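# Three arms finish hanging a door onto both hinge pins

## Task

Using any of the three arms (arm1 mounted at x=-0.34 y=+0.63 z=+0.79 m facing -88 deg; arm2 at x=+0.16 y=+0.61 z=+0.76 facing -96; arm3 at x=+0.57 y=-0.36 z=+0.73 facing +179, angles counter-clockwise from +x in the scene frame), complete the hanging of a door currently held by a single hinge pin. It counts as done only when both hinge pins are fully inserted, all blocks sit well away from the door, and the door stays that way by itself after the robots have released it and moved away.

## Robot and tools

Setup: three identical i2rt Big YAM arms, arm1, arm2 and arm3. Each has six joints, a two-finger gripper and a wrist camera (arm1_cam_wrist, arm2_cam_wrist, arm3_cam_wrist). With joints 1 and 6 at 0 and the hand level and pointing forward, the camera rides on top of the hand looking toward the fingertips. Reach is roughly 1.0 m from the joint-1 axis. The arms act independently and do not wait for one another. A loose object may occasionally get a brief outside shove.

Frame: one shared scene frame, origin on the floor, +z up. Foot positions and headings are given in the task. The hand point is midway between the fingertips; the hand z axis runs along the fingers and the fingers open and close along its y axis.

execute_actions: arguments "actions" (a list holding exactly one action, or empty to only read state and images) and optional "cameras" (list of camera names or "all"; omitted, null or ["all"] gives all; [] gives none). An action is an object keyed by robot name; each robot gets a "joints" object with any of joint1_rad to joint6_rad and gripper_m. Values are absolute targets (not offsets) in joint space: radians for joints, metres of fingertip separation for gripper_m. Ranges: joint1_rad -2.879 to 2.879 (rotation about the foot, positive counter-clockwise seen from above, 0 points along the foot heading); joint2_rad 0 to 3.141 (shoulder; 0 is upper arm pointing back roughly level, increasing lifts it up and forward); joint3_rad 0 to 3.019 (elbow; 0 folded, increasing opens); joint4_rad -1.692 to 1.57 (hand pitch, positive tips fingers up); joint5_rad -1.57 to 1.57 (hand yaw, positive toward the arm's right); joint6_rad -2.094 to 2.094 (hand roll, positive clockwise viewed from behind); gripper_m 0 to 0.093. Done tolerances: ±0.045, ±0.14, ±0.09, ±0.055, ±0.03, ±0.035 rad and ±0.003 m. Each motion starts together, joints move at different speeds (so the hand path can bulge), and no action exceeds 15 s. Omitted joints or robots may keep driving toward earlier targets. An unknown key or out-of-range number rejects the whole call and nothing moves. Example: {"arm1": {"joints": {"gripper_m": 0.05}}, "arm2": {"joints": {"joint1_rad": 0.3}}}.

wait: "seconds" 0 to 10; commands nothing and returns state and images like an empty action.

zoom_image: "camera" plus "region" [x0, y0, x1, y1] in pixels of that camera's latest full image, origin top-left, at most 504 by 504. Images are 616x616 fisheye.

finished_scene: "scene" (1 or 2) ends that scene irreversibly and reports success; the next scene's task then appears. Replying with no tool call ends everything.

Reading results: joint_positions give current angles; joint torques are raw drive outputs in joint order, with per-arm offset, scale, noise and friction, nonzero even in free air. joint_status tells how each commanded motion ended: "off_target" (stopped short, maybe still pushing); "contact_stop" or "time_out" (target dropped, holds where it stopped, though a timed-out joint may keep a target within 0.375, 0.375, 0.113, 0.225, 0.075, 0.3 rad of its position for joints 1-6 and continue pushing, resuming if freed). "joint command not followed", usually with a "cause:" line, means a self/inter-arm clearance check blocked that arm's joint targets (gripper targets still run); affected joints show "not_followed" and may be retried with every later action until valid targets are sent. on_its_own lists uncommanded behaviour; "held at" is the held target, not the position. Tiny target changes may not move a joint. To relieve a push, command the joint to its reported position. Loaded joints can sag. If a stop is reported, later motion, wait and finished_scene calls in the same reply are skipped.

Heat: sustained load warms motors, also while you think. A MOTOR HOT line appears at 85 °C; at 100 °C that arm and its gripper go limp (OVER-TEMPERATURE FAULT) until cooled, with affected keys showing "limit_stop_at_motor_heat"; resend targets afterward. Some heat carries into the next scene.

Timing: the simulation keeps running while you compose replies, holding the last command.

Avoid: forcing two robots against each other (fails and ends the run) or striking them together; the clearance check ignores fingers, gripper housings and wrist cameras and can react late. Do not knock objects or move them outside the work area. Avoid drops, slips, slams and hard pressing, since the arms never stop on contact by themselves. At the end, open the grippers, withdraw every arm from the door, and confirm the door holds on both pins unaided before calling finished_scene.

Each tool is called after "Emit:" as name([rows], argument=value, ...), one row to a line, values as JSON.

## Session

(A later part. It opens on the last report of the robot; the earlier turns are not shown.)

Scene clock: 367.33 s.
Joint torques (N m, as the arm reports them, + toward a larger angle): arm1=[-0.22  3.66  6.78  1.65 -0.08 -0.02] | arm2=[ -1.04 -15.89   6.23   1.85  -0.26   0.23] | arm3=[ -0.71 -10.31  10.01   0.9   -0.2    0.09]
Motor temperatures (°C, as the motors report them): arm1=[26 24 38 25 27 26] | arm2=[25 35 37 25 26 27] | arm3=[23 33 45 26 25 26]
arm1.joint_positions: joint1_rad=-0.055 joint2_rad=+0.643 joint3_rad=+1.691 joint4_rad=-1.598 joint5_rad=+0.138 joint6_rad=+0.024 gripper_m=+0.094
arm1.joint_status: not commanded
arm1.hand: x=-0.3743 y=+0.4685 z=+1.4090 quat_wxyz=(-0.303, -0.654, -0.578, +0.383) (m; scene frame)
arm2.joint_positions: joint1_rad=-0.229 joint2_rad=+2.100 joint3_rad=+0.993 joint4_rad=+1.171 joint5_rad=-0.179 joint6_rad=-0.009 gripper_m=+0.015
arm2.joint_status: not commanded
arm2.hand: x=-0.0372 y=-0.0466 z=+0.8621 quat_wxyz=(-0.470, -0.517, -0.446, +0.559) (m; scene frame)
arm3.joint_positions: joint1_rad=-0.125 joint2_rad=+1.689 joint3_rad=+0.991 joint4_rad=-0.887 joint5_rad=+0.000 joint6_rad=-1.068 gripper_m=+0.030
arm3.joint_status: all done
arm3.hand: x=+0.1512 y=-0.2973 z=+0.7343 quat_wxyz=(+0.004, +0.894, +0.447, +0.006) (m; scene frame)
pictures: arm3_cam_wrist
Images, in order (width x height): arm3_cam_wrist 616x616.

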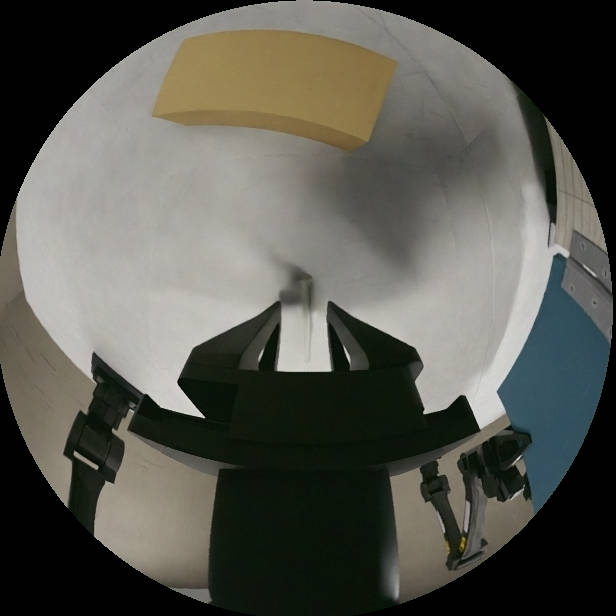

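Emit:
execute_actions([
  {"arm3":{"joints":{"joint2_rad":1.715,"gripper_m":0.028}}},
], cameras=[])

Emit:
execute_actions([
  {"arm3":{"joints":{"gripper_m":0.0}}},
], cameras=[])

Emit:
execute_actions([
  {"arm3":{"joints":{"joint2_rad":1.5,"joint3_rad":1.0,"joint4_rad":-1.0}}},
], cameras=[])

Emit:
execute_actions([
  {"arm3":{"joints":{"joint1_rad":-0.165,"joint2_rad":1.3,"joint3_rad":0.7,"joint4_rad":0.6,"joint6_rad":0}}},
], cameras=[])

Emit:
execute_actions([
  {"arm3":{"joints":{"joint2_rad":1.63,"joint3_rad":0.75,"joint4_rad":0.9}}},
], cameras=["arm3_cam_wrist"])

Scene clock: 375.63 s.
Joint torques (N m, as the arm reports them, + toward a larger angle): arm1=[-0.36  3.6   6.78  1.64 -0.09 -0.02] | arm2=[ -1.08 -15.46   6.25   1.7   -0.28   0.22] | arm3=[-0.95 -9.67  9.96  0.78 -0.23  0.09]
Motor temperatures (°C, as the motors report them): arm1=[26 24 38 25 27 26] | arm2=[25 35 37 25 26 27] | arm3=[23 33 46 26 25 26]
arm1.joint_positions: joint1_rad=-0.055 joint2_rad=+0.643 joint3_rad=+1.691 joint4_rad=-1.598 joint5_rad=+0.138 joint6_rad=+0.024 gripper_m=+0.094
arm1.joint_status: not commanded
arm1.hand: x=-0.3743 y=+0.4685 z=+1.4090 quat_wxyz=(-0.303, -0.654, -0.578, +0.383) (m; scene frame)
arm2.joint_positions: joint1_rad=-0.229 joint2_rad=+2.100 joint3_rad=+0.993 joint4_rad=+1.171 joint5_rad=-0.179 joint6_rad=-0.009 gripper_m=+0.015
arm2.joint_status: not commanded
arm2.hand: x=-0.0372 y=-0.0466 z=+0.8621 quat_wxyz=(-0.470, -0.517, -0.446, +0.559) (m; scene frame)
arm3.joint_positions: joint1_rad=-0.125 joint2_rad=+1.696 joint3_rad=+0.992 joint4_rad=-0.886 joint5_rad=+0.000 joint6_rad=-1.068 gripper_m=+0.028
arm3.joint_status: all done
arm3.hand: x=+0.1515 y=-0.2974 z=+0.7317 quat_wxyz=(+0.005, +0.895, +0.447, +0.008) (m; scene frame)
pictures: none
No camera images: the call's "cameras" was empty. Leave "cameras" out to get every camera's image.

Scene clock: 376.17 s.
Joint torques (N m, as the arm reports them, + toward a larger angle): arm1=[-0.14  3.57  6.78  1.64 -0.08 -0.02] | arm2=[ -0.57 -15.43   6.11   1.88  -0.26   0.22] | arm3=[-0.81 -9.98  9.93  0.73 -0.2   0.1 ]
Motor temperatures (°C, as the motors report them): arm1=[26 24 38 25 27 26] | arm2=[25 35 37 25 26 27] | arm3=[23 33 46 26 25 26]
arm1.joint_positions: joint1_rad=-0.055 joint2_rad=+0.643 joint3_rad=+1.691 joint4_rad=-1.598 joint5_rad=+0.138 joint6_rad=+0.024 gripper_m=+0.094
arm1.joint_status: not commanded
arm1.hand: x=-0.3743 y=+0.4685 z=+1.4090 quat_wxyz=(-0.303, -0.654, -0.578, +0.383) (m; scene frame)
arm2.joint_positions: joint1_rad=-0.229 joint2_rad=+2.100 joint3_rad=+0.993 joint4_rad=+1.171 joint5_rad=-0.179 joint6_rad=-0.009 gripper_m=+0.015
arm2.joint_status: not commanded
arm2.hand: x=-0.0372 y=-0.0466 z=+0.8621 quat_wxyz=(-0.470, -0.517, -0.446, +0.559) (m; scene frame)
arm3.joint_positions: joint1_rad=-0.125 joint2_rad=+1.696 joint3_rad=+0.992 joint4_rad=-0.886 joint5_rad=+0.000 joint6_rad=-1.067 gripper_m=+0.002
arm3.joint_status: all done
arm3.hand: x=+0.1516 y=-0.2974 z=+0.7314 quat_wxyz=(+0.006, +0.895, +0.447, +0.008) (m; scene frame)
pictures: none
No camera images: the call's "cameras" was empty. Leave "cameras" out to get every camera's image.

Scene clock: 377.17 s.
Joint torques (N m, as the arm reports them, + toward a larger angle): arm1=[-0.22  3.51  6.8   1.63 -0.09 -0.02] | arm2=[ -1.22 -15.55   6.32   1.63  -0.24   0.22] | arm3=[-0.86 -8.65  8.63  0.2  -0.22  0.12]
Motor temperatures (°C, as the motors report them): arm1=[26 24 38 25 27 26] | arm2=[25 35 37 25 26 27] | arm3=[23 33 45 26 25 26]
arm1.joint_positions: joint1_rad=-0.055 joint2_rad=+0.643 joint3_rad=+1.691 joint4_rad=-1.598 joint5_rad=+0.138 joint6_rad=+0.024 gripper_m=+0.094
arm1.joint_status: not commanded
arm1.hand: x=-0.3743 y=+0.4685 z=+1.4090 quat_wxyz=(-0.303, -0.654, -0.578, +0.383) (m; scene frame)
arm2.joint_positions: joint1_rad=-0.229 joint2_rad=+2.100 joint3_rad=+0.993 joint4_rad=+1.171 joint5_rad=-0.179 joint6_rad=-0.009 gripper_m=+0.015
arm2.joint_status: not commanded
arm2.hand: x=-0.0372 y=-0.0466 z=+0.8621 quat_wxyz=(-0.470, -0.517, -0.446, +0.559) (m; scene frame)
arm3.joint_positions: joint1_rad=-0.125 joint2_rad=+1.488 joint3_rad=+0.992 joint4_rad=-0.990 joint5_rad=+0.000 joint6_rad=-1.067 gripper_m=+0.002
arm3.joint_status: all done
arm3.hand: x=+0.1593 y=-0.2986 z=+0.8137 quat_wxyz=(-0.024, +0.894, +0.446, -0.035) (m; scene frame)
pictures: none
No camera images: the call's "cameras" was empty. Leave "cameras" out to get every camera's image.

Scene clock: 379.07 s.
Joint torques (N m, as the arm reports them, + toward a larger angle): arm1=[-0.22  3.74  6.78  1.68 -0.09 -0.01] | arm2=[ -1.02 -15.8    6.2    1.83  -0.29   0.24] | arm3=[-0.38 -8.27  9.25  2.5  -0.14  0.09]
Motor temperatures (°C, as the motors report them): arm1=[26 24 38 25 27 26] | arm2=[25 35 37 25 26 27] | arm3=[23 33 45 26 25 26]
arm1.joint_positions: joint1_rad=-0.055 joint2_rad=+0.643 joint3_rad=+1.691 joint4_rad=-1.598 joint5_rad=+0.138 joint6_rad=+0.024 gripper_m=+0.094
arm1.joint_status: not commanded
arm1.hand: x=-0.3743 y=+0.4685 z=+1.4090 quat_wxyz=(-0.303, -0.654, -0.578, +0.383) (m; scene frame)
arm2.joint_positions: joint1_rad=-0.229 joint2_rad=+2.100 joint3_rad=+0.993 joint4_rad=+1.171 joint5_rad=-0.179 joint6_rad=-0.009 gripper_m=+0.015
arm2.joint_status: not commanded
arm2.hand: x=-0.0372 y=-0.0466 z=+0.8621 quat_wxyz=(-0.470, -0.517, -0.446, +0.559) (m; scene frame)
arm3.joint_positions: joint1_rad=-0.156 joint2_rad=+1.303 joint3_rad=+0.693 joint4_rad=+0.578 joint5_rad=+0.000 joint6_rad=-0.008 gripper_m=+0.002
arm3.joint_status: all done
arm3.hand: x=+0.0319 y=-0.2640 z=+1.0142 quat_wxyz=(-0.063, +0.716, -0.058, -0.693) (m; scene frame)
pictures: none
No camera images: the call's "cameras" was empty. Leave "cameras" out to get every camera's image.

Scene clock: 380.17 s.
Joint torques (N m, as the arm reports them, + toward a larger angle): arm1=[-0.15  3.71  6.8   1.63 -0.1  -0.02] | arm2=[ -0.52 -15.8    6.19   1.86  -0.24   0.19] | arm3=[ -0.53 -11.34   9.9    2.64  -0.13   0.12]
Motor temperatures (°C, as the motors report them): arm1=[26 24 38 25 27 26] | arm2=[25 35 37 25 26 27] | arm3=[23 33 45 27 25 26]
arm1.joint_positions: joint1_rad=-0.055 joint2_rad=+0.643 joint3_rad=+1.691 joint4_rad=-1.598 joint5_rad=+0.138 joint6_rad=+0.024 gripper_m=+0.094
arm1.joint_status: not commanded
arm1.hand: x=-0.3743 y=+0.4685 z=+1.4090 quat_wxyz=(-0.303, -0.654, -0.578, +0.383) (m; scene frame)
arm2.joint_positions: joint1_rad=-0.229 joint2_rad=+2.100 joint3_rad=+0.993 joint4_rad=+1.171 joint5_rad=-0.179 joint6_rad=-0.009 gripper_m=+0.015
arm2.joint_status: not commanded
arm2.hand: x=-0.0372 y=-0.0466 z=+0.8621 quat_wxyz=(-0.470, -0.517, -0.446, +0.559) (m; scene frame)
arm3.joint_positions: joint1_rad=-0.156 joint2_rad=+1.639 joint3_rad=+0.714 joint4_rad=+0.878 joint5_rad=+0.000 joint6_rad=-0.008 gripper_m=+0.002
arm3.joint_status: all done
arm3.hand: x=-0.0125 y=-0.2562 z=+0.9142 quat_wxyz=(-0.062, +0.721, -0.059, -0.688) (m; scene frame)
pictures: arm3_cam_wrist
Images, in order (width x height): arm3_cam_wrist 616x616.

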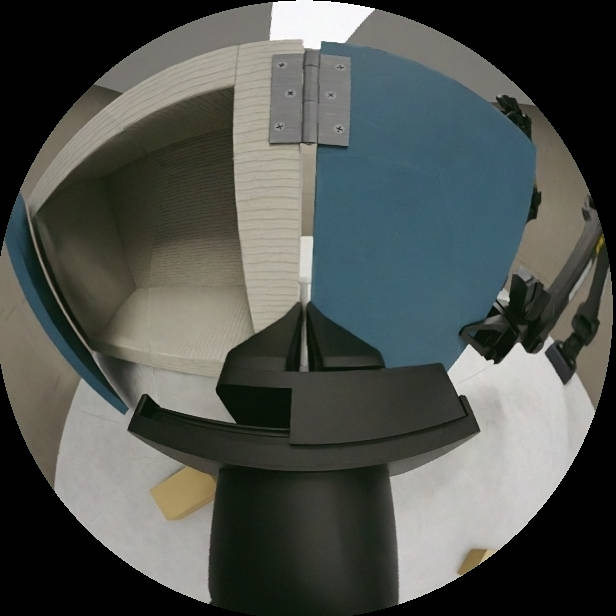

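Emit:
execute_actions([
  {"arm3":{"joints":{"joint2_rad":1.70,"joint3_rad":0.84,"joint4_rad":0.87}}},
], cameras=["arm3_cam_wrist"])

Emit:
zoom_image(camera="arm3_cam_wrist", region=[260, 260, 350, 390])

Scene clock: 395.57 s.
Joint torques (N m, as the arm reports them, + toward a larger angle): arm1=[-0.19  3.68  6.74  1.67 -0.09 -0.02] | arm2=[ -0.91 -15.84   6.3    1.85  -0.25   0.23] | arm3=[ -0.5  -10.68  10.27   1.53  -0.1    0.12]
Motor temperatures (°C, as the motors report them): arm1=[26 24 38 25 27 26] | arm2=[25 35 37 25 26 27] | arm3=[23 33 46 27 25 26]
arm1.joint_positions: joint1_rad=-0.055 joint2_rad=+0.643 joint3_rad=+1.691 joint4_rad=-1.598 joint5_rad=+0.138 joint6_rad=+0.024 gripper_m=+0.094
arm1.joint_status: not commanded
arm1.hand: x=-0.3743 y=+0.4685 z=+1.4090 quat_wxyz=(-0.303, -0.654, -0.578, +0.383) (m; scene frame)
arm2.joint_positions: joint1_rad=-0.229 joint2_rad=+2.100 joint3_rad=+0.993 joint4_rad=+1.171 joint5_rad=-0.179 joint6_rad=-0.009 gripper_m=+0.015
arm2.joint_status: not commanded
arm2.hand: x=-0.0372 y=-0.0466 z=+0.8621 quat_wxyz=(-0.470, -0.517, -0.446, +0.559) (m; scene frame)
arm3.joint_positions: joint1_rad=-0.156 joint2_rad=+1.688 joint3_rad=+0.804 joint4_rad=+0.878 joint5_rad=+0.000 joint6_rad=-0.008 gripper_m=+0.002
arm3.joint_status: all done
arm3.hand: x=-0.0426 y=-0.2510 z=+0.9285 quat_wxyz=(-0.063, +0.707, -0.058, -0.702) (m; scene frame)
pictures: arm3_cam_wrist
Images, in order (width x height): arm3_cam_wrist 616x616.

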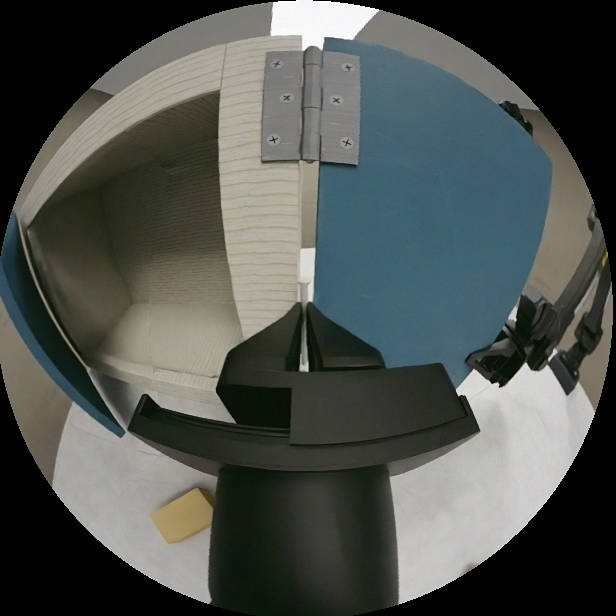

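Region (260, 260, 350, 390) of arm3_cam_wrist's 616x616 image, scaled by 3.877, with more detail than that image has; it fills the left 349 columns of this view, and the rest is white.

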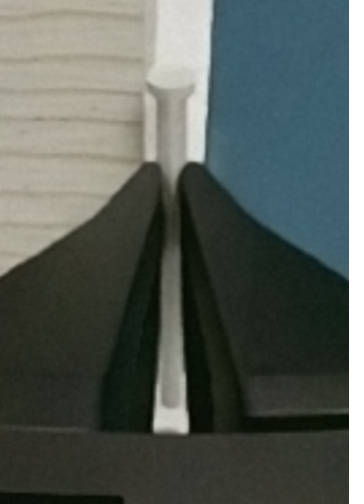

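Emit:
execute_actions([
  {"arm3":{"joints":{"joint2_rad":1.735,"joint3_rad":0.80,"joint4_rad":0.945}}},
], cameras=["arm3_cam_wrist"])

Emit:
zoom_image(camera="arm3_cam_wrist", region=[270, 300, 340, 390])

Scene clock: 402.50 s.
Joint torques (N m, as the arm reports them, + toward a larger angle): arm1=[-0.3   3.62  6.77  1.62 -0.1  -0.02] | arm2=[ -0.81 -15.74   6.26   1.76  -0.28   0.21] | arm3=[ -0.57 -11.08   6.72   2.63  -0.13   0.12]
Motor temperatures (°C, as the motors report them): arm1=[26 24 38 25 27 26] | arm2=[25 35 37 25 26 27] | arm3=[23 33 46 27 25 26]
arm1.joint_positions: joint1_rad=-0.055 joint2_rad=+0.643 joint3_rad=+1.691 joint4_rad=-1.598 joint5_rad=+0.138 joint6_rad=+0.024 gripper_m=+0.094
arm1.joint_status: not commanded
arm1.hand: x=-0.3743 y=+0.4685 z=+1.4090 quat_wxyz=(-0.303, -0.654, -0.578, +0.383) (m; scene frame)
arm2.joint_positions: joint1_rad=-0.229 joint2_rad=+2.100 joint3_rad=+0.993 joint4_rad=+1.171 joint5_rad=-0.179 joint6_rad=-0.009 gripper_m=+0.015
arm2.joint_status: not commanded
arm2.hand: x=-0.0372 y=-0.0466 z=+0.8621 quat_wxyz=(-0.470, -0.517, -0.446, +0.559) (m; scene frame)
arm3.joint_positions: joint1_rad=-0.156 joint2_rad=+1.725 joint3_rad=+0.804 joint4_rad=+0.923 joint5_rad=+0.000 joint6_rad=-0.008 gripper_m=+0.002
arm3.joint_status: all done
arm3.hand: x=-0.0450 y=-0.2506 z=+0.9172 quat_wxyz=(-0.064, +0.704, -0.057, -0.705) (m; scene frame)
pictures: arm3_cam_wrist
Images, in order (width x height): arm3_cam_wrist 616x616.

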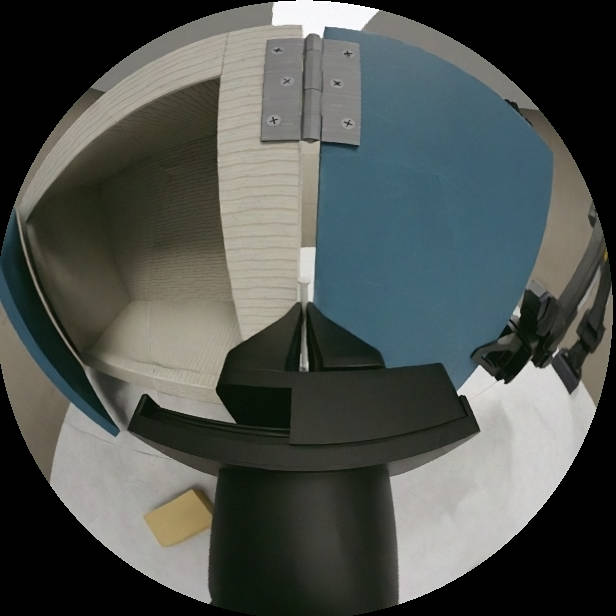

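Region (270, 300, 340, 390) of arm3_cam_wrist's 616x616 image, scaled by 5.600, with more detail than that image has.

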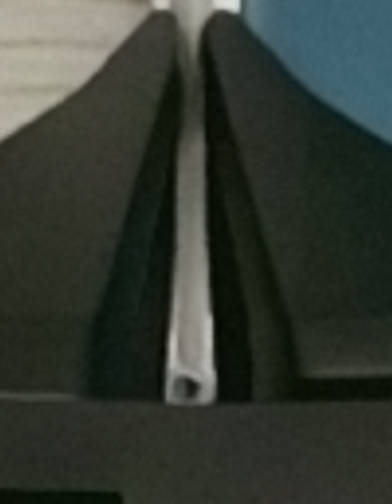

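Emit:
execute_actions([
  {"arm3":{"joints":{"joint2_rad":1.755,"joint3_rad":0.85,"joint4_rad":0.935}}},
], cameras=["arm3_cam_wrist"])

Emit:
zoom_image(camera="arm3_cam_wrist", region=[270, 300, 340, 390])

Scene clock: 408.13 s.
Joint torques (N m, as the arm reports them, + toward a larger angle): arm1=[-0.1   3.5   6.75  1.62 -0.09 -0.02] | arm2=[ -0.88 -15.28   6.3    1.92  -0.24   0.19] | arm3=[ -0.32 -10.25  10.44   2.21  -0.12   0.14]
Motor temperatures (°C, as the motors report them): arm1=[26 24 38 25 27 26] | arm2=[25 35 37 25 26 27] | arm3=[23 33 45 27 25 26]
arm1.joint_positions: joint1_rad=-0.055 joint2_rad=+0.643 joint3_rad=+1.691 joint4_rad=-1.598 joint5_rad=+0.138 joint6_rad=+0.024 gripper_m=+0.094
arm1.joint_status: not commanded
arm1.hand: x=-0.3743 y=+0.4685 z=+1.4090 quat_wxyz=(-0.303, -0.654, -0.578, +0.383) (m; scene frame)
arm2.joint_positions: joint1_rad=-0.229 joint2_rad=+2.100 joint3_rad=+0.993 joint4_rad=+1.171 joint5_rad=-0.179 joint6_rad=-0.009 gripper_m=+0.015
arm2.joint_status: not commanded
arm2.hand: x=-0.0372 y=-0.0466 z=+0.8621 quat_wxyz=(-0.470, -0.517, -0.446, +0.559) (m; scene frame)
arm3.joint_positions: joint1_rad=-0.156 joint2_rad=+1.741 joint3_rad=+0.808 joint4_rad=+0.923 joint5_rad=+0.000 joint6_rad=-0.008 gripper_m=+0.002
arm3.joint_status: all done
arm3.hand: x=-0.0470 y=-0.2502 z=+0.9093 quat_wxyz=(-0.063, +0.709, -0.058, -0.700) (m; scene frame)
pictures: arm3_cam_wrist
Images, in order (width x height): arm3_cam_wrist 616x616.

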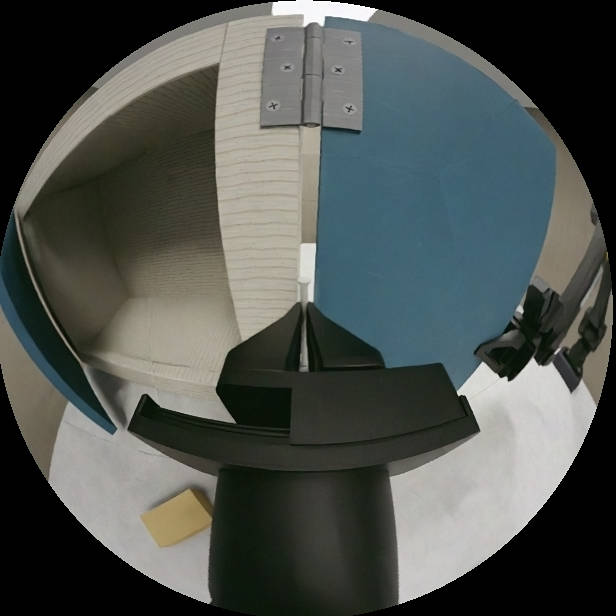

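Region (270, 300, 340, 390) of arm3_cam_wrist's 616x616 image, scaled by 5.600, with more detail than that image has.

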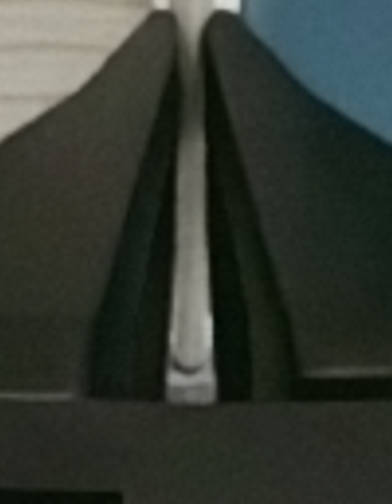

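Emit:
execute_actions([
  {"arm3":{"joints":{"joint2_rad":1.80,"joint3_rad":0.81,"joint4_rad":0.99}}},
], cameras=["arm3_cam_wrist"])

Emit:
zoom_image(camera="arm3_cam_wrist", region=[270, 270, 340, 390])

Scene clock: 413.07 s.
Joint torques (N m, as the arm reports them, + toward a larger angle): arm1=[-0.22  3.73  6.78  1.61 -0.09 -0.03] | arm2=[ -1.01 -15.82   6.25   1.77  -0.26   0.22] | arm3=[ -0.34 -10.15   6.87   2.34  -0.11   0.09]
Motor temperatures (°C, as the motors report them): arm1=[26 24 38 25 27 26] | arm2=[25 35 37 25 26 27] | arm3=[23 33 46 27 25 26]
arm1.joint_positions: joint1_rad=-0.055 joint2_rad=+0.643 joint3_rad=+1.691 joint4_rad=-1.598 joint5_rad=+0.138 joint6_rad=+0.024 gripper_m=+0.094
arm1.joint_status: not commanded
arm1.hand: x=-0.3743 y=+0.4685 z=+1.4090 quat_wxyz=(-0.303, -0.654, -0.578, +0.383) (m; scene frame)
arm2.joint_positions: joint1_rad=-0.229 joint2_rad=+2.100 joint3_rad=+0.993 joint4_rad=+1.171 joint5_rad=-0.179 joint6_rad=-0.009 gripper_m=+0.015
arm2.joint_status: not commanded
arm2.hand: x=-0.0372 y=-0.0466 z=+0.8621 quat_wxyz=(-0.470, -0.517, -0.446, +0.559) (m; scene frame)
arm3.joint_positions: joint1_rad=-0.156 joint2_rad=+1.781 joint3_rad=+0.808 joint4_rad=+0.974 joint5_rad=+0.000 joint6_rad=-0.006 gripper_m=+0.002
arm3.joint_status: all done
arm3.hand: x=-0.0489 y=-0.2499 z=+0.8974 quat_wxyz=(-0.063, +0.705, -0.058, -0.704) (m; scene frame)
pictures: arm3_cam_wrist
Images, in order (width x height): arm3_cam_wrist 616x616.

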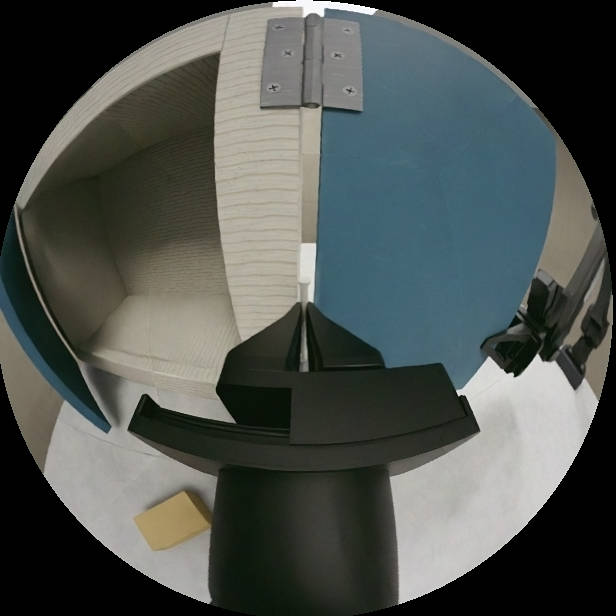

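Region (270, 270, 340, 390) of arm3_cam_wrist's 616x616 image, scaled by 4.200, with more detail than that image has; it fills the left 294 columns of this view, and the rest is white.

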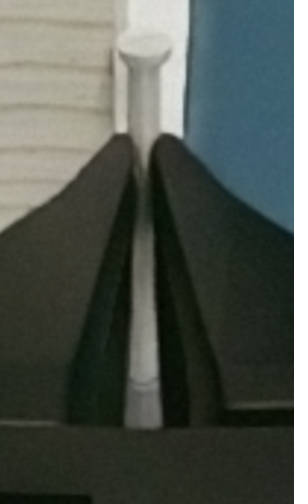

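Emit:
execute_actions([
  {"arm2":{"joints":{"joint2_rad":2.04,"joint3_rad":1.02,"joint4_rad":1.19}},"arm3":{"joints":{"joint2_rad":1.845,"joint3_rad":0.80,"joint4_rad":1.045}}},
], cameras=["arm3_cam_wrist"])

Emit:
zoom_image(camera="arm3_cam_wrist", region=[270, 270, 340, 390])

Scene clock: 419.23 s.
Joint torques (N m, as the arm reports them, + toward a larger angle): arm1=[-0.1   3.52  6.83  1.65 -0.1  -0.02] | arm2=[ -0.95 -20.11   8.35   2.53  -0.25   0.23] | arm3=[-0.63 -9.58  5.58  2.01 -0.14  0.11]
Motor temperatures (°C, as the motors report them): arm1=[26 24 38 25 27 26] | arm2=[25 35 37 25 26 27] | arm3=[23 33 45 27 25 26]
arm1.joint_positions: joint1_rad=-0.055 joint2_rad=+0.643 joint3_rad=+1.691 joint4_rad=-1.598 joint5_rad=+0.138 joint6_rad=+0.024 gripper_m=+0.094
arm1.joint_status: not commanded
arm1.hand: x=-0.3743 y=+0.4685 z=+1.4090 quat_wxyz=(-0.303, -0.654, -0.578, +0.383) (m; scene frame)
arm2.joint_positions: joint1_rad=-0.229 joint2_rad=+2.099 joint3_rad=+0.993 joint4_rad=+1.171 joint5_rad=-0.179 joint6_rad=-0.009 gripper_m=+0.015
arm2.joint_status: all done
arm2.hand: x=-0.0372 y=-0.0466 z=+0.8626 quat_wxyz=(-0.470, -0.517, -0.446, +0.560) (m; scene frame)
arm3.joint_positions: joint1_rad=-0.156 joint2_rad=+1.812 joint3_rad=+0.808 joint4_rad=+1.038 joint5_rad=+0.000 joint6_rad=-0.006 gripper_m=+0.002
arm3.joint_status: all done
arm3.hand: x=-0.0498 y=-0.2497 z=+0.8947 quat_wxyz=(-0.064, +0.693, -0.057, -0.716) (m; scene frame)
pictures: arm3_cam_wrist
Images, in order (width x height): arm3_cam_wrist 616x616.

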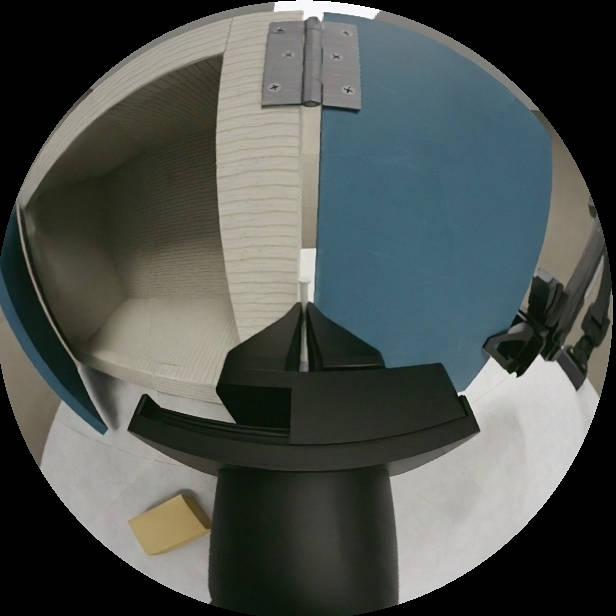

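Region (270, 270, 340, 390) of arm3_cam_wrist's 616x616 image, scaled by 4.200, with more detail than that image has; it fills the left 294 columns of this view, and the rest is white.

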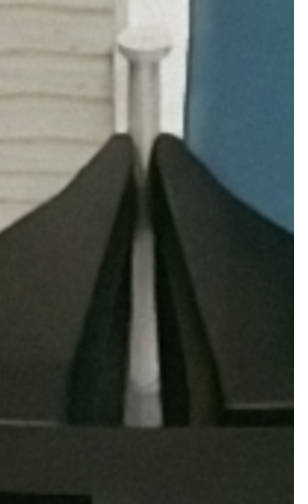

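Emit:
execute_actions([
  {"arm2":{"joints":{"joint2_rad":1.99,"joint3_rad":1.06,"joint4_rad":1.21}},"arm3":{"joints":{"joint2_rad":1.85,"joint3_rad":0.79,"joint4_rad":1.03}}},
], cameras=[])

Scene clock: 426.77 s.
Joint torques (N m, as the arm reports them, + toward a larger angle): arm1=[-0.37  3.56  6.77  1.68 -0.09 -0.02] | arm2=[ -1.02 -23.45  11.74   3.18  -0.24   0.2 ] | arm3=[-0.74 -9.5   4.84  1.49 -0.12  0.1 ]
Motor temperatures (°C, as the motors report them): arm1=[26 24 38 25 27 26] | arm2=[25 36 38 25 26 27] | arm3=[23 33 43 27 25 26]
arm1.joint_positions: joint1_rad=-0.055 joint2_rad=+0.643 joint3_rad=+1.691 joint4_rad=-1.598 joint5_rad=+0.138 joint6_rad=+0.024 gripper_m=+0.094
arm1.joint_status: not commanded
arm1.hand: x=-0.3743 y=+0.4685 z=+1.4090 quat_wxyz=(-0.303, -0.654, -0.578, +0.383) (m; scene frame)
arm2.joint_positions: joint1_rad=-0.229 joint2_rad=+2.094 joint3_rad=+0.993 joint4_rad=+1.171 joint5_rad=-0.179 joint6_rad=-0.009 gripper_m=+0.015
arm2.joint_status: all done
arm2.hand: x=-0.0373 y=-0.0468 z=+0.8664 quat_wxyz=(-0.471, -0.515, -0.445, +0.561) (m; scene frame)
arm3.joint_positions: joint1_rad=-0.156 joint2_rad=+1.812 joint3_rad=+0.806 joint4_rad=+1.038 joint5_rad=+0.000 joint6_rad=-0.006 gripper_m=+0.002
arm3.joint_status: all done
arm3.hand: x=-0.0495 y=-0.2498 z=+0.8939 quat_wxyz=(-0.064, +0.693, -0.057, -0.715) (m; scene frame)
pictures: none
No camera images: the call's "cameras" was empty. Leave "cameras" out to get every camera's image.

Emit:
execute_actions([
  {"arm2":{"joints":{"joint2_rad":2.04,"joint3_rad":1.02,"joint4_rad":1.19}},"arm3":{"joints":{"joint2_rad":1.85,"joint3_rad":0.77,"joint4_rad":0.99}}},
], cameras=["arm3_cam_wrist"])

Scene clock: 431.83 s.
Joint torques (N m, as the arm reports them, + toward a larger angle): arm1=[-0.23  3.51  6.8   1.65 -0.09 -0.01] | arm2=[ -0.8  -19.66   8.55   2.59  -0.24   0.22] | arm3=[-0.37 -8.94  3.32  0.16 -0.13  0.1 ]
Motor temperatures (°C, as the motors report them): arm1=[26 24 38 25 27 26] | arm2=[25 37 39 25 26 27] | arm3=[23 33 43 27 25 26]
arm1.joint_positions: joint1_rad=-0.055 joint2_rad=+0.643 joint3_rad=+1.691 joint4_rad=-1.598 joint5_rad=+0.138 joint6_rad=+0.024 gripper_m=+0.094
arm1.joint_status: not commanded
arm1.hand: x=-0.3743 y=+0.4685 z=+1.4090 quat_wxyz=(-0.303, -0.654, -0.578, +0.383) (m; scene frame)
arm2.joint_positions: joint1_rad=-0.229 joint2_rad=+2.094 joint3_rad=+0.992 joint4_rad=+1.168 joint5_rad=-0.179 joint6_rad=-0.009 gripper_m=+0.015
arm2.joint_status: all done
arm2.hand: x=-0.0371 y=-0.0463 z=+0.8652 quat_wxyz=(-0.471, -0.516, -0.445, +0.560) (m; scene frame)
arm3.joint_positions: joint1_rad=-0.156 joint2_rad=+1.812 joint3_rad=+0.804 joint4_rad=+1.036 joint5_rad=+0.000 joint6_rad=-0.005 gripper_m=+0.002
arm3.joint_status: all done
arm3.hand: x=-0.0488 y=-0.2499 z=+0.8925 quat_wxyz=(-0.064, +0.695, -0.057, -0.714) (m; scene frame)
pictures: arm3_cam_wrist
Images, in order (width x height): arm3_cam_wrist 616x616.

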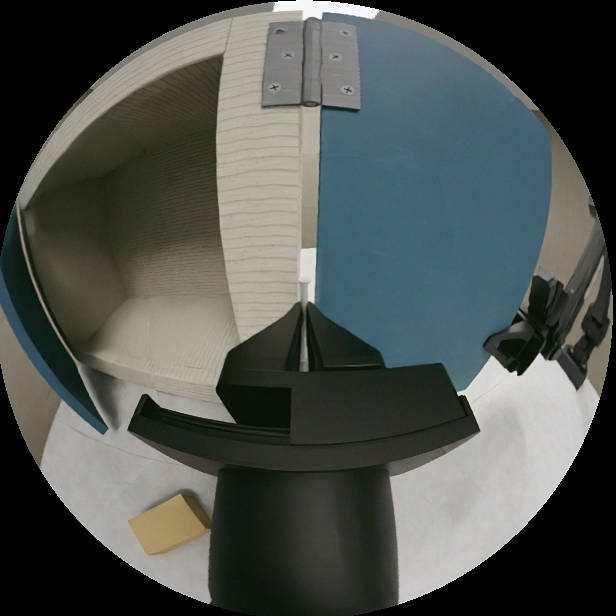

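Emit:
execute_actions([
  {"arm3":{"joints":{"joint2_rad":1.80,"joint3_rad":0.804,"joint4_rad":1.0,"gripper_m":0.022}}},
], cameras=["arm3_cam_wrist"])

Emit:
zoom_image(camera="arm3_cam_wrist", region=[260, 260, 350, 390])

Scene clock: 436.03 s.
Joint torques (N m, as the arm reports them, + toward a larger angle): arm1=[-0.29  3.45  6.8   1.65 -0.09 -0.02] | arm2=[ -0.85 -19.57   8.61   2.59  -0.28   0.22] | arm3=[ -0.48 -13.     6.97   1.53  -0.12   0.09]
Motor temperatures (°C, as the motors report them): arm1=[26 24 38 25 27 26] | arm2=[25 37 39 25 26 27] | arm3=[23 33 42 27 25 26]
arm1.joint_positions: joint1_rad=-0.055 joint2_rad=+0.643 joint3_rad=+1.691 joint4_rad=-1.598 joint5_rad=+0.138 joint6_rad=+0.024 gripper_m=+0.094
arm1.joint_status: not commanded
arm1.hand: x=-0.3743 y=+0.4685 z=+1.4090 quat_wxyz=(-0.303, -0.654, -0.578, +0.383) (m; scene frame)
arm2.joint_positions: joint1_rad=-0.229 joint2_rad=+2.094 joint3_rad=+0.992 joint4_rad=+1.168 joint5_rad=-0.179 joint6_rad=-0.009 gripper_m=+0.015
arm2.joint_status: not commanded
arm2.hand: x=-0.0371 y=-0.0463 z=+0.8652 quat_wxyz=(-0.471, -0.516, -0.445, +0.560) (m; scene frame)
arm3.joint_positions: joint1_rad=-0.156 joint2_rad=+1.813 joint3_rad=+0.798 joint4_rad=+1.010 joint5_rad=+0.000 joint6_rad=-0.005 gripper_m=+0.022
arm3.joint_status: all done
arm3.hand: x=-0.0468 y=-0.2502 z=+0.8824 quat_wxyz=(-0.062, +0.707, -0.058, -0.702) (m; scene frame)
pictures: arm3_cam_wrist
Images, in order (width x height): arm3_cam_wrist 616x616.

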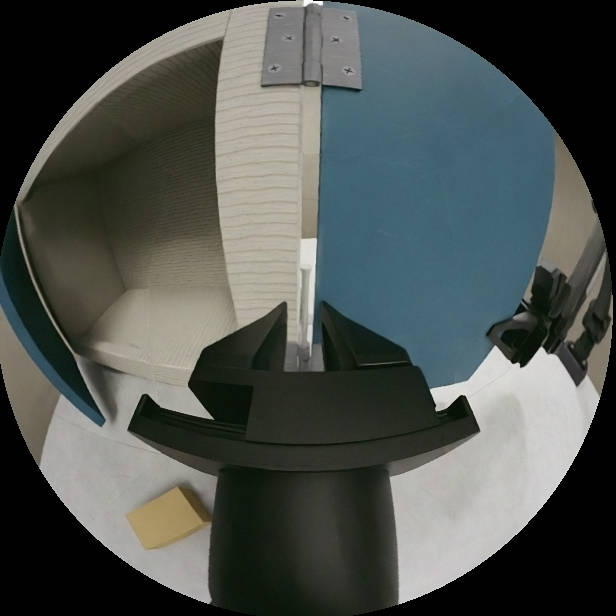

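Region (260, 260, 350, 390) of arm3_cam_wrist's 616x616 image, scaled by 3.877, with more detail than that image has; it fills the left 349 columns of this view, and the rest is white.

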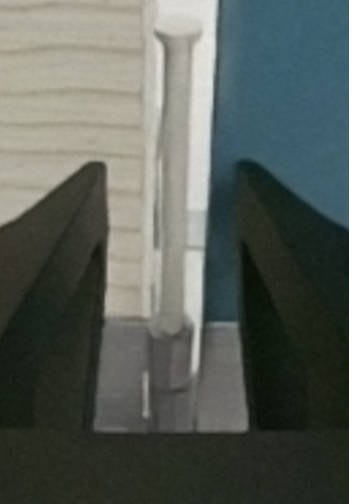

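Emit:
execute_actions([
  {"arm3":{"joints":{"joint2_rad":1.69,"joint3_rad":0.875,"joint4_rad":0.83,"gripper_m":0.03}}},
], cameras=[])

Emit:
execute_actions([
  {"arm3":{"joints":{"gripper_m":0.0}}},
], cameras=["arm3_cam_wrist"])

Scene clock: 441.93 s.
Joint torques (N m, as the arm reports them, + toward a larger angle): arm1=[-0.27  3.67  6.81  1.66 -0.08 -0.03] | arm2=[ -1.12 -19.79   8.65   2.52  -0.25   0.22] | arm3=[ -0.95 -12.05  11.13   1.26  -0.13   0.1 ]
Motor temperatures (°C, as the motors report them): arm1=[26 24 38 25 27 26] | arm2=[25 37 39 25 26 27] | arm3=[23 34 43 27 25 26]
arm1.joint_positions: joint1_rad=-0.055 joint2_rad=+0.643 joint3_rad=+1.691 joint4_rad=-1.598 joint5_rad=+0.138 joint6_rad=+0.024 gripper_m=+0.094
arm1.joint_status: not commanded
arm1.hand: x=-0.3743 y=+0.4685 z=+1.4090 quat_wxyz=(-0.303, -0.654, -0.578, +0.383) (m; scene frame)
arm2.joint_positions: joint1_rad=-0.230 joint2_rad=+2.094 joint3_rad=+0.991 joint4_rad=+1.168 joint5_rad=-0.179 joint6_rad=-0.009 gripper_m=+0.015
arm2.joint_status: not commanded
arm2.hand: x=-0.0376 y=-0.0461 z=+0.8651 quat_wxyz=(-0.470, -0.517, -0.445, +0.560) (m; scene frame)
arm3.joint_positions: joint1_rad=-0.156 joint2_rad=+1.694 joint3_rad=+0.828 joint4_rad=+0.844 joint5_rad=+0.000 joint6_rad=-0.005 gripper_m=+0.030
arm3.joint_status: all done
arm3.hand: x=-0.0501 y=-0.2497 z=+0.9283 quat_wxyz=(-0.062, +0.712, -0.059, -0.696) (m; scene frame)
pictures: none
No camera images: the call's "cameras" was empty. Leave "cameras" out to get every camera's image.

Scene clock: 442.47 s.
Joint torques (N m, as the arm reports them, + toward a larger angle): arm1=[-0.31  3.68  6.79  1.67 -0.08 -0.02] | arm2=[ -0.76 -19.44   8.49   2.59  -0.28   0.21] | arm3=[ -0.04 -12.19  11.16   1.4   -0.14   0.11]
Motor temperatures (°C, as the motors report them): arm1=[26 24 38 25 27 26] | arm2=[25 37 39 25 26 27] | arm3=[23 34 43 27 25 26]
arm1.joint_positions: joint1_rad=-0.055 joint2_rad=+0.643 joint3_rad=+1.691 joint4_rad=-1.598 joint5_rad=+0.138 joint6_rad=+0.024 gripper_m=+0.094
arm1.joint_status: not commanded
arm1.hand: x=-0.3743 y=+0.4685 z=+1.4090 quat_wxyz=(-0.303, -0.654, -0.578, +0.383) (m; scene frame)
arm2.joint_positions: joint1_rad=-0.230 joint2_rad=+2.094 joint3_rad=+0.991 joint4_rad=+1.168 joint5_rad=-0.179 joint6_rad=-0.009 gripper_m=+0.015
arm2.joint_status: not commanded
arm2.hand: x=-0.0376 y=-0.0461 z=+0.8651 quat_wxyz=(-0.470, -0.517, -0.445, +0.560) (m; scene frame)
arm3.joint_positions: joint1_rad=-0.156 joint2_rad=+1.694 joint3_rad=+0.828 joint4_rad=+0.840 joint5_rad=+0.000 joint6_rad=-0.005 gripper_m=+0.000
arm3.joint_status: all done
arm3.hand: x=-0.0501 y=-0.2497 z=+0.9274 quat_wxyz=(-0.062, +0.714, -0.059, -0.695) (m; scene frame)
pictures: arm3_cam_wrist
Images, in order (width x height): arm3_cam_wrist 616x616.

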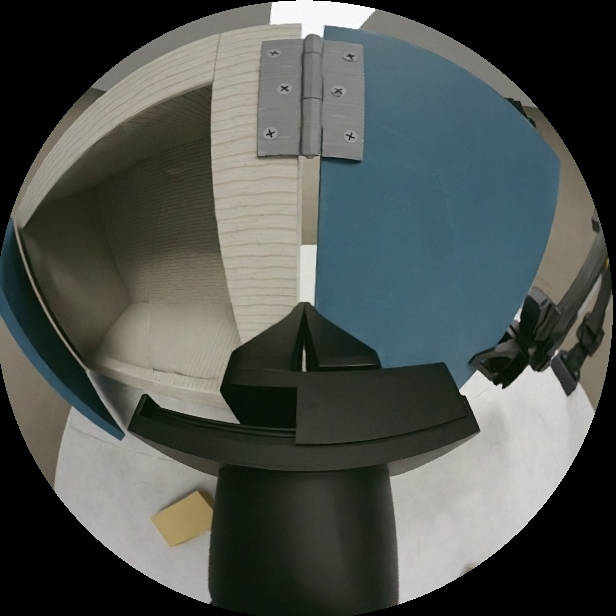

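Above the head. Press down in steps.

Emit:
execute_actions([
  {"arm3":{"joints":{"joint2_rad":1.77,"joint3_rad":0.825,"joint4_rad":0.94}}},
], cameras=[])

Emit:
execute_actions([
  {"arm3":{"joints":{"joint2_rad":1.85,"joint3_rad":0.80,"joint4_rad":1.04}}},
], cameras=["arm3_cam_wrist"])

Scene clock: 447.47 s.
Joint torques (N m, as the arm reports them, + toward a larger angle): arm1=[-0.26  3.69  6.8   1.65 -0.1  -0.02] | arm2=[ -0.65 -19.25   8.62   2.56  -0.25   0.2 ] | arm3=[-0.57 -9.8   6.61  2.11 -0.11  0.09]
Motor temperatures (°C, as the motors report them): arm1=[26 24 38 25 27 26] | arm2=[25 37 39 26 26 27] | arm3=[23 34 44 27 25 26]
arm1.joint_positions: joint1_rad=-0.055 joint2_rad=+0.643 joint3_rad=+1.691 joint4_rad=-1.598 joint5_rad=+0.138 joint6_rad=+0.024 gripper_m=+0.094
arm1.joint_status: not commanded
arm1.hand: x=-0.3743 y=+0.4685 z=+1.4090 quat_wxyz=(-0.303, -0.654, -0.578, +0.383) (m; scene frame)
arm2.joint_positions: joint1_rad=-0.230 joint2_rad=+2.094 joint3_rad=+0.991 joint4_rad=+1.168 joint5_rad=-0.179 joint6_rad=-0.009 gripper_m=+0.015
arm2.joint_status: not commanded
arm2.hand: x=-0.0376 y=-0.0461 z=+0.8651 quat_wxyz=(-0.470, -0.517, -0.445, +0.560) (m; scene frame)
arm3.joint_positions: joint1_rad=-0.156 joint2_rad=+1.740 joint3_rad=+0.828 joint4_rad=+0.931 joint5_rad=+0.000 joint6_rad=-0.005 gripper_m=+0.000
arm3.joint_status: all done
arm3.hand: x=-0.0532 y=-0.2491 z=+0.9220 quat_wxyz=(-0.063, +0.698, -0.058, -0.711) (m; scene frame)
pictures: none
No camera images: the call's "cameras" was empty. Leave "cameras" out to get every camera's image.

Scene clock: 448.20 s.
Joint torques (N m, as the arm reports them, + toward a larger angle): arm1=[-0.11  3.53  6.81  1.64 -0.09 -0.02] | arm2=[ -0.8  -19.9    8.52   2.56  -0.24   0.22] | arm3=[-0.68 -7.83  4.68  1.04 -0.11  0.07]
Motor temperatures (°C, as the motors report them): arm1=[26 24 38 25 27 26] | arm2=[25 37 39 26 26 27] | arm3=[23 34 44 27 25 26]
arm1.joint_positions: joint1_rad=-0.055 joint2_rad=+0.643 joint3_rad=+1.691 joint4_rad=-1.598 joint5_rad=+0.138 joint6_rad=+0.024 gripper_m=+0.094
arm1.joint_status: not commanded
arm1.hand: x=-0.3743 y=+0.4685 z=+1.4090 quat_wxyz=(-0.303, -0.654, -0.578, +0.383) (m; scene frame)
arm2.joint_positions: joint1_rad=-0.230 joint2_rad=+2.094 joint3_rad=+0.991 joint4_rad=+1.168 joint5_rad=-0.179 joint6_rad=-0.009 gripper_m=+0.015
arm2.joint_status: not commanded
arm2.hand: x=-0.0376 y=-0.0461 z=+0.8651 quat_wxyz=(-0.470, -0.517, -0.445, +0.560) (m; scene frame)
arm3.joint_positions: joint1_rad=-0.156 joint2_rad=+1.790 joint3_rad=+0.823 joint4_rad=+1.061 joint5_rad=+0.000 joint6_rad=-0.005 gripper_m=+0.000
arm3.joint_status: all done
arm3.hand: x=-0.0530 y=-0.2492 z=+0.9205 quat_wxyz=(-0.065, +0.671, -0.056, -0.736) (m; scene frame)
pictures: arm3_cam_wrist
Images, in order (width x height): arm3_cam_wrist 616x616.

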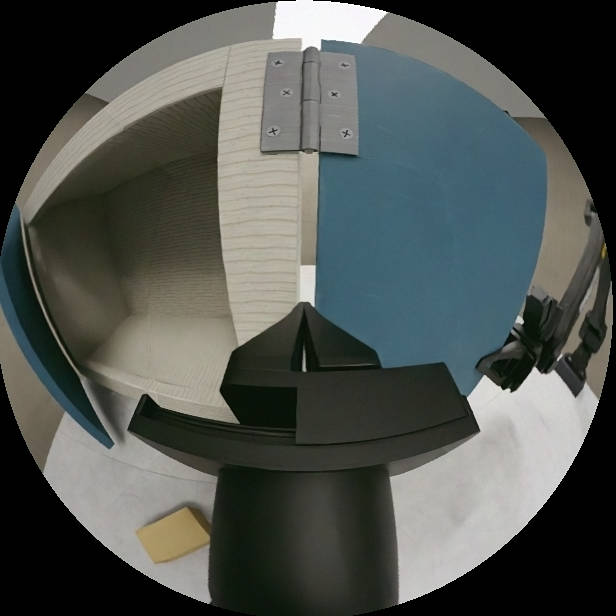

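Emit:
execute_actions([
  {"arm3":{"joints":{"joint2_rad":1.76,"joint3_rad":0.83,"joint4_rad":1.06,"gripper_m":0.03}},"arm2":{"joints":{"joint2_rad":2.10,"joint3_rad":0.993,"joint4_rad":1.171}}},
])

Scene clock: 466.27 s.
Joint torques (N m, as the arm reports them, + toward a larger angle): arm1=[-0.31  3.51  6.82  1.6  -0.09 -0.03] | arm2=[ -0.87 -15.27   6.53   2.04  -0.23   0.23] | arm3=[ -0.41 -14.4    7.17   1.6   -0.18   0.04]
Motor temperatures (°C, as the motors report them): arm1=[26 24 38 25 27 26] | arm2=[25 38 38 26 26 27] | arm3=[23 33 42 27 25 26]
arm1.joint_positions: joint1_rad=-0.055 joint2_rad=+0.643 joint3_rad=+1.691 joint4_rad=-1.598 joint5_rad=+0.138 joint6_rad=+0.024 gripper_m=+0.094
arm1.joint_status: not commanded
arm1.hand: x=-0.3743 y=+0.4685 z=+1.4090 quat_wxyz=(-0.303, -0.654, -0.578, +0.383) (m; scene frame)
arm2.joint_positions: joint1_rad=-0.230 joint2_rad=+2.095 joint3_rad=+0.989 joint4_rad=+1.167 joint5_rad=-0.179 joint6_rad=-0.009 gripper_m=+0.015
arm2.joint_status: all done
arm2.hand: x=-0.0373 y=-0.0454 z=+0.8632 quat_wxyz=(-0.469, -0.518, -0.446, +0.559) (m; scene frame)
arm3.joint_positions: joint1_rad=-0.157 joint2_rad=+1.789 joint3_rad=+0.823 joint4_rad=+1.064 joint5_rad=+0.002 joint6_rad=-0.002 gripper_m=+0.007
arm3.joint_status: gripper_m off_target (ended at +0.007, target +0.030); the others done
arm3.hand: x=-0.0526 y=-0.2482 z=+0.9222 quat_wxyz=(-0.065, +0.669, -0.058, -0.738) (m; scene frame)
pictures: arm1_cam_wrist, arm2_cam_wrist, arm3_cam_wrist
Images, in order (width x height): arm1_cam_wrist 616x616, arm2_cam_wrist 616x616, arm3_cam_wrist 616x616.

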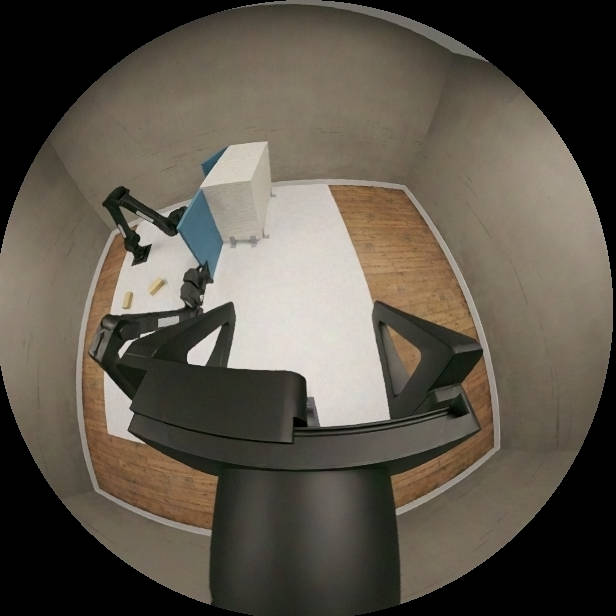

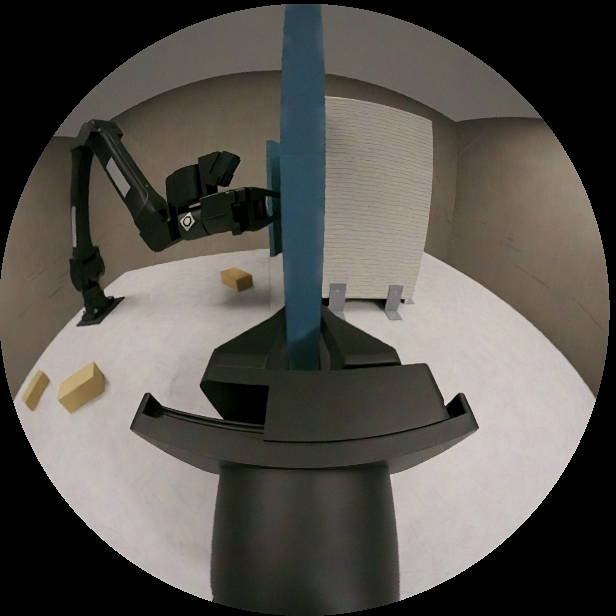

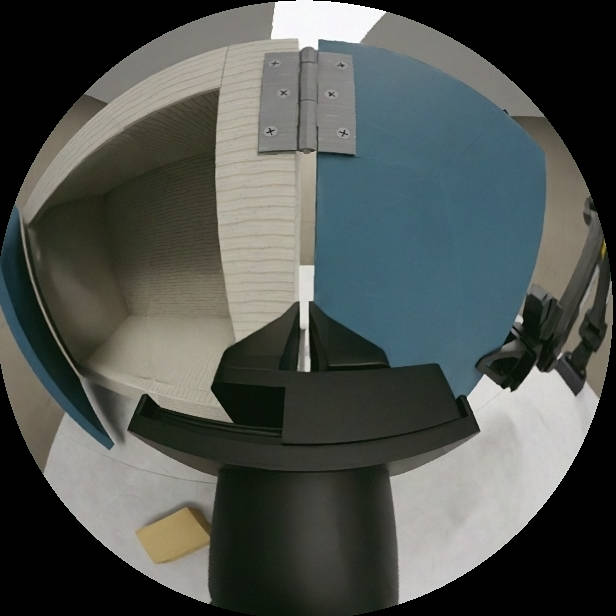

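Emit:
execute_actions([
  {"arm3":{"joints":{"joint2_rad":1.70,"joint3_rad":0.80,"joint4_rad":1.0,"gripper_m":0.05}}},
], cameras=["arm3_cam_wrist"])

Emit:
zoom_image(camera="arm3_cam_wrist", region=[240,220,380,400])

Scene clock: 473.57 s.
Joint torques (N m, as the arm reports them, + toward a larger angle): arm1=[-0.18  3.78  6.79  1.65 -0.09 -0.03] | arm2=[ -1.04 -15.     6.56   1.99  -0.27   0.21] | arm3=[ -0.35 -16.35   4.89   2.09  -0.23   0.06]
Motor temperatures (°C, as the motors report them): arm1=[26 24 38 25 27 26] | arm2=[25 37 38 25 26 27] | arm3=[23 34 42 27 25 26]
arm1.joint_positions: joint1_rad=-0.055 joint2_rad=+0.643 joint3_rad=+1.691 joint4_rad=-1.598 joint5_rad=+0.138 joint6_rad=+0.024 gripper_m=+0.094
arm1.joint_status: not commanded
arm1.hand: x=-0.3743 y=+0.4685 z=+1.4090 quat_wxyz=(-0.303, -0.654, -0.578, +0.383) (m; scene frame)
arm2.joint_positions: joint1_rad=-0.230 joint2_rad=+2.095 joint3_rad=+0.989 joint4_rad=+1.167 joint5_rad=-0.179 joint6_rad=-0.009 gripper_m=+0.015
arm2.joint_status: not commanded
arm2.hand: x=-0.0373 y=-0.0454 z=+0.8632 quat_wxyz=(-0.469, -0.518, -0.446, +0.559) (m; scene frame)
arm3.joint_positions: joint1_rad=-0.157 joint2_rad=+1.758 joint3_rad=+0.822 joint4_rad=+0.991 joint5_rad=+0.002 joint6_rad=-0.002 gripper_m=+0.007
arm3.joint_status: gripper_m off_target (ended at +0.007, target +0.050); the others done
arm3.hand: x=-0.0519 y=-0.2483 z=+0.9226 quat_wxyz=(-0.064, +0.685, -0.059, -0.723) (m; scene frame)
pictures: arm3_cam_wrist
Images, in order (width x height): arm3_cam_wrist 616x616.

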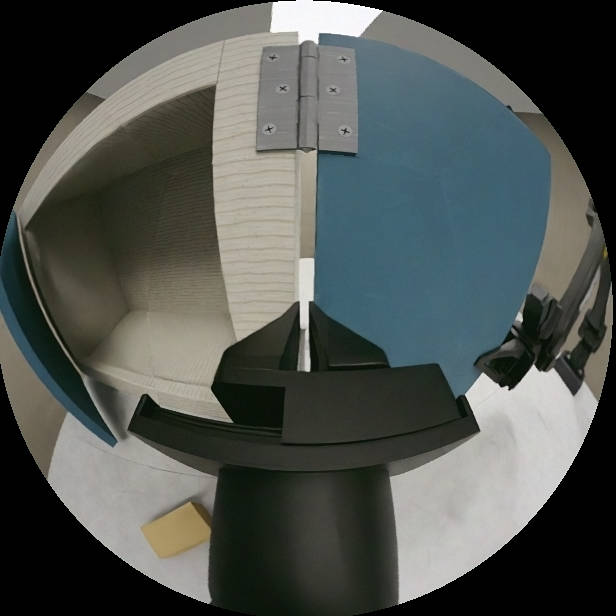

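Region (240, 220, 380, 400) of arm3_cam_wrist's 616x616 image, scaled by 2.800, with more detail than that image has.

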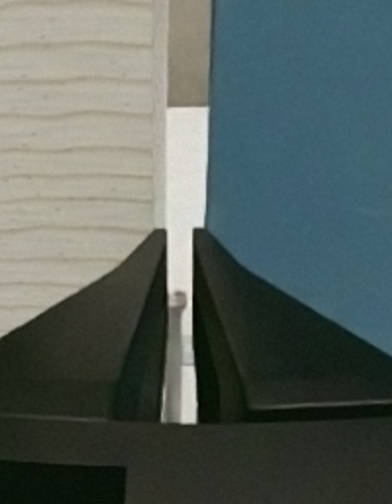

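Emit:
execute_actions([
  {"arm3":{"joints":{"joint2_rad":1.66,"joint3_rad":0.72,"joint4_rad":1.0,"gripper_m":0.04}}},
], cameras=["arm3_cam_wrist"])

Emit:
zoom_image(camera="arm3_cam_wrist", region=[220,200,400,400])

Scene clock: 480.63 s.
Joint torques (N m, as the arm reports them, + toward a larger angle): arm1=[-0.21  3.62  6.82  1.66 -0.09 -0.03] | arm2=[ -1.36 -15.46   6.59   1.96  -0.26   0.25] | arm3=[ -0.41 -10.68   6.68   2.23  -0.22   0.08]
Motor temperatures (°C, as the motors report them): arm1=[26 24 38 25 27 26] | arm2=[25 37 38 25 26 27] | arm3=[23 35 42 27 25 26]
arm1.joint_positions: joint1_rad=-0.055 joint2_rad=+0.643 joint3_rad=+1.691 joint4_rad=-1.598 joint5_rad=+0.138 joint6_rad=+0.024 gripper_m=+0.094
arm1.joint_status: not commanded
arm1.hand: x=-0.3743 y=+0.4685 z=+1.4090 quat_wxyz=(-0.303, -0.654, -0.578, +0.383) (m; scene frame)
arm2.joint_positions: joint1_rad=-0.230 joint2_rad=+2.095 joint3_rad=+0.989 joint4_rad=+1.167 joint5_rad=-0.179 joint6_rad=-0.009 gripper_m=+0.015
arm2.joint_status: not commanded
arm2.hand: x=-0.0373 y=-0.0454 z=+0.8627 quat_wxyz=(-0.469, -0.518, -0.446, +0.559) (m; scene frame)
arm3.joint_positions: joint1_rad=-0.157 joint2_rad=+1.669 joint3_rad=+0.720 joint4_rad=+0.989 joint5_rad=+0.002 joint6_rad=-0.002 gripper_m=+0.040
arm3.joint_status: all done
arm3.hand: x=-0.0160 y=-0.2546 z=+0.9270 quat_wxyz=(-0.064, +0.690, -0.059, -0.718) (m; scene frame)
pictures: arm3_cam_wrist
Images, in order (width x height): arm3_cam_wrist 616x616.

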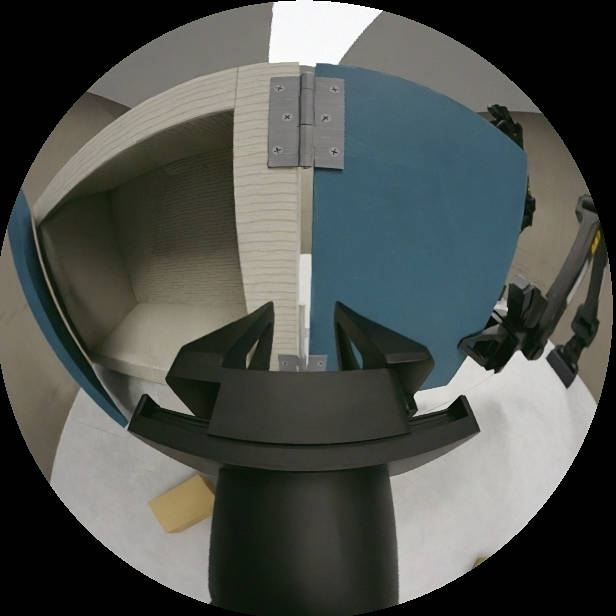

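Region (220, 200, 400, 400) of arm3_cam_wrist's 616x616 image, scaled by 2.520, with more detail than that image has; it fills the left 454 columns of this view, and the rest is white.

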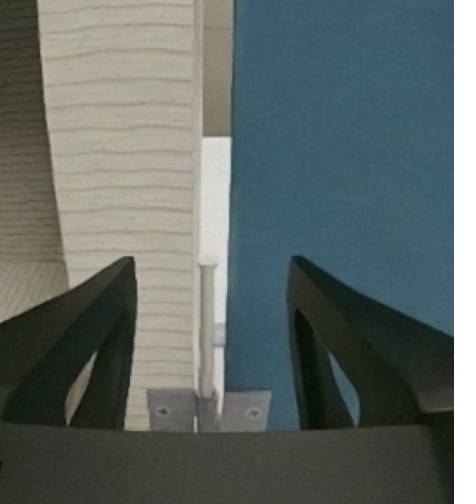

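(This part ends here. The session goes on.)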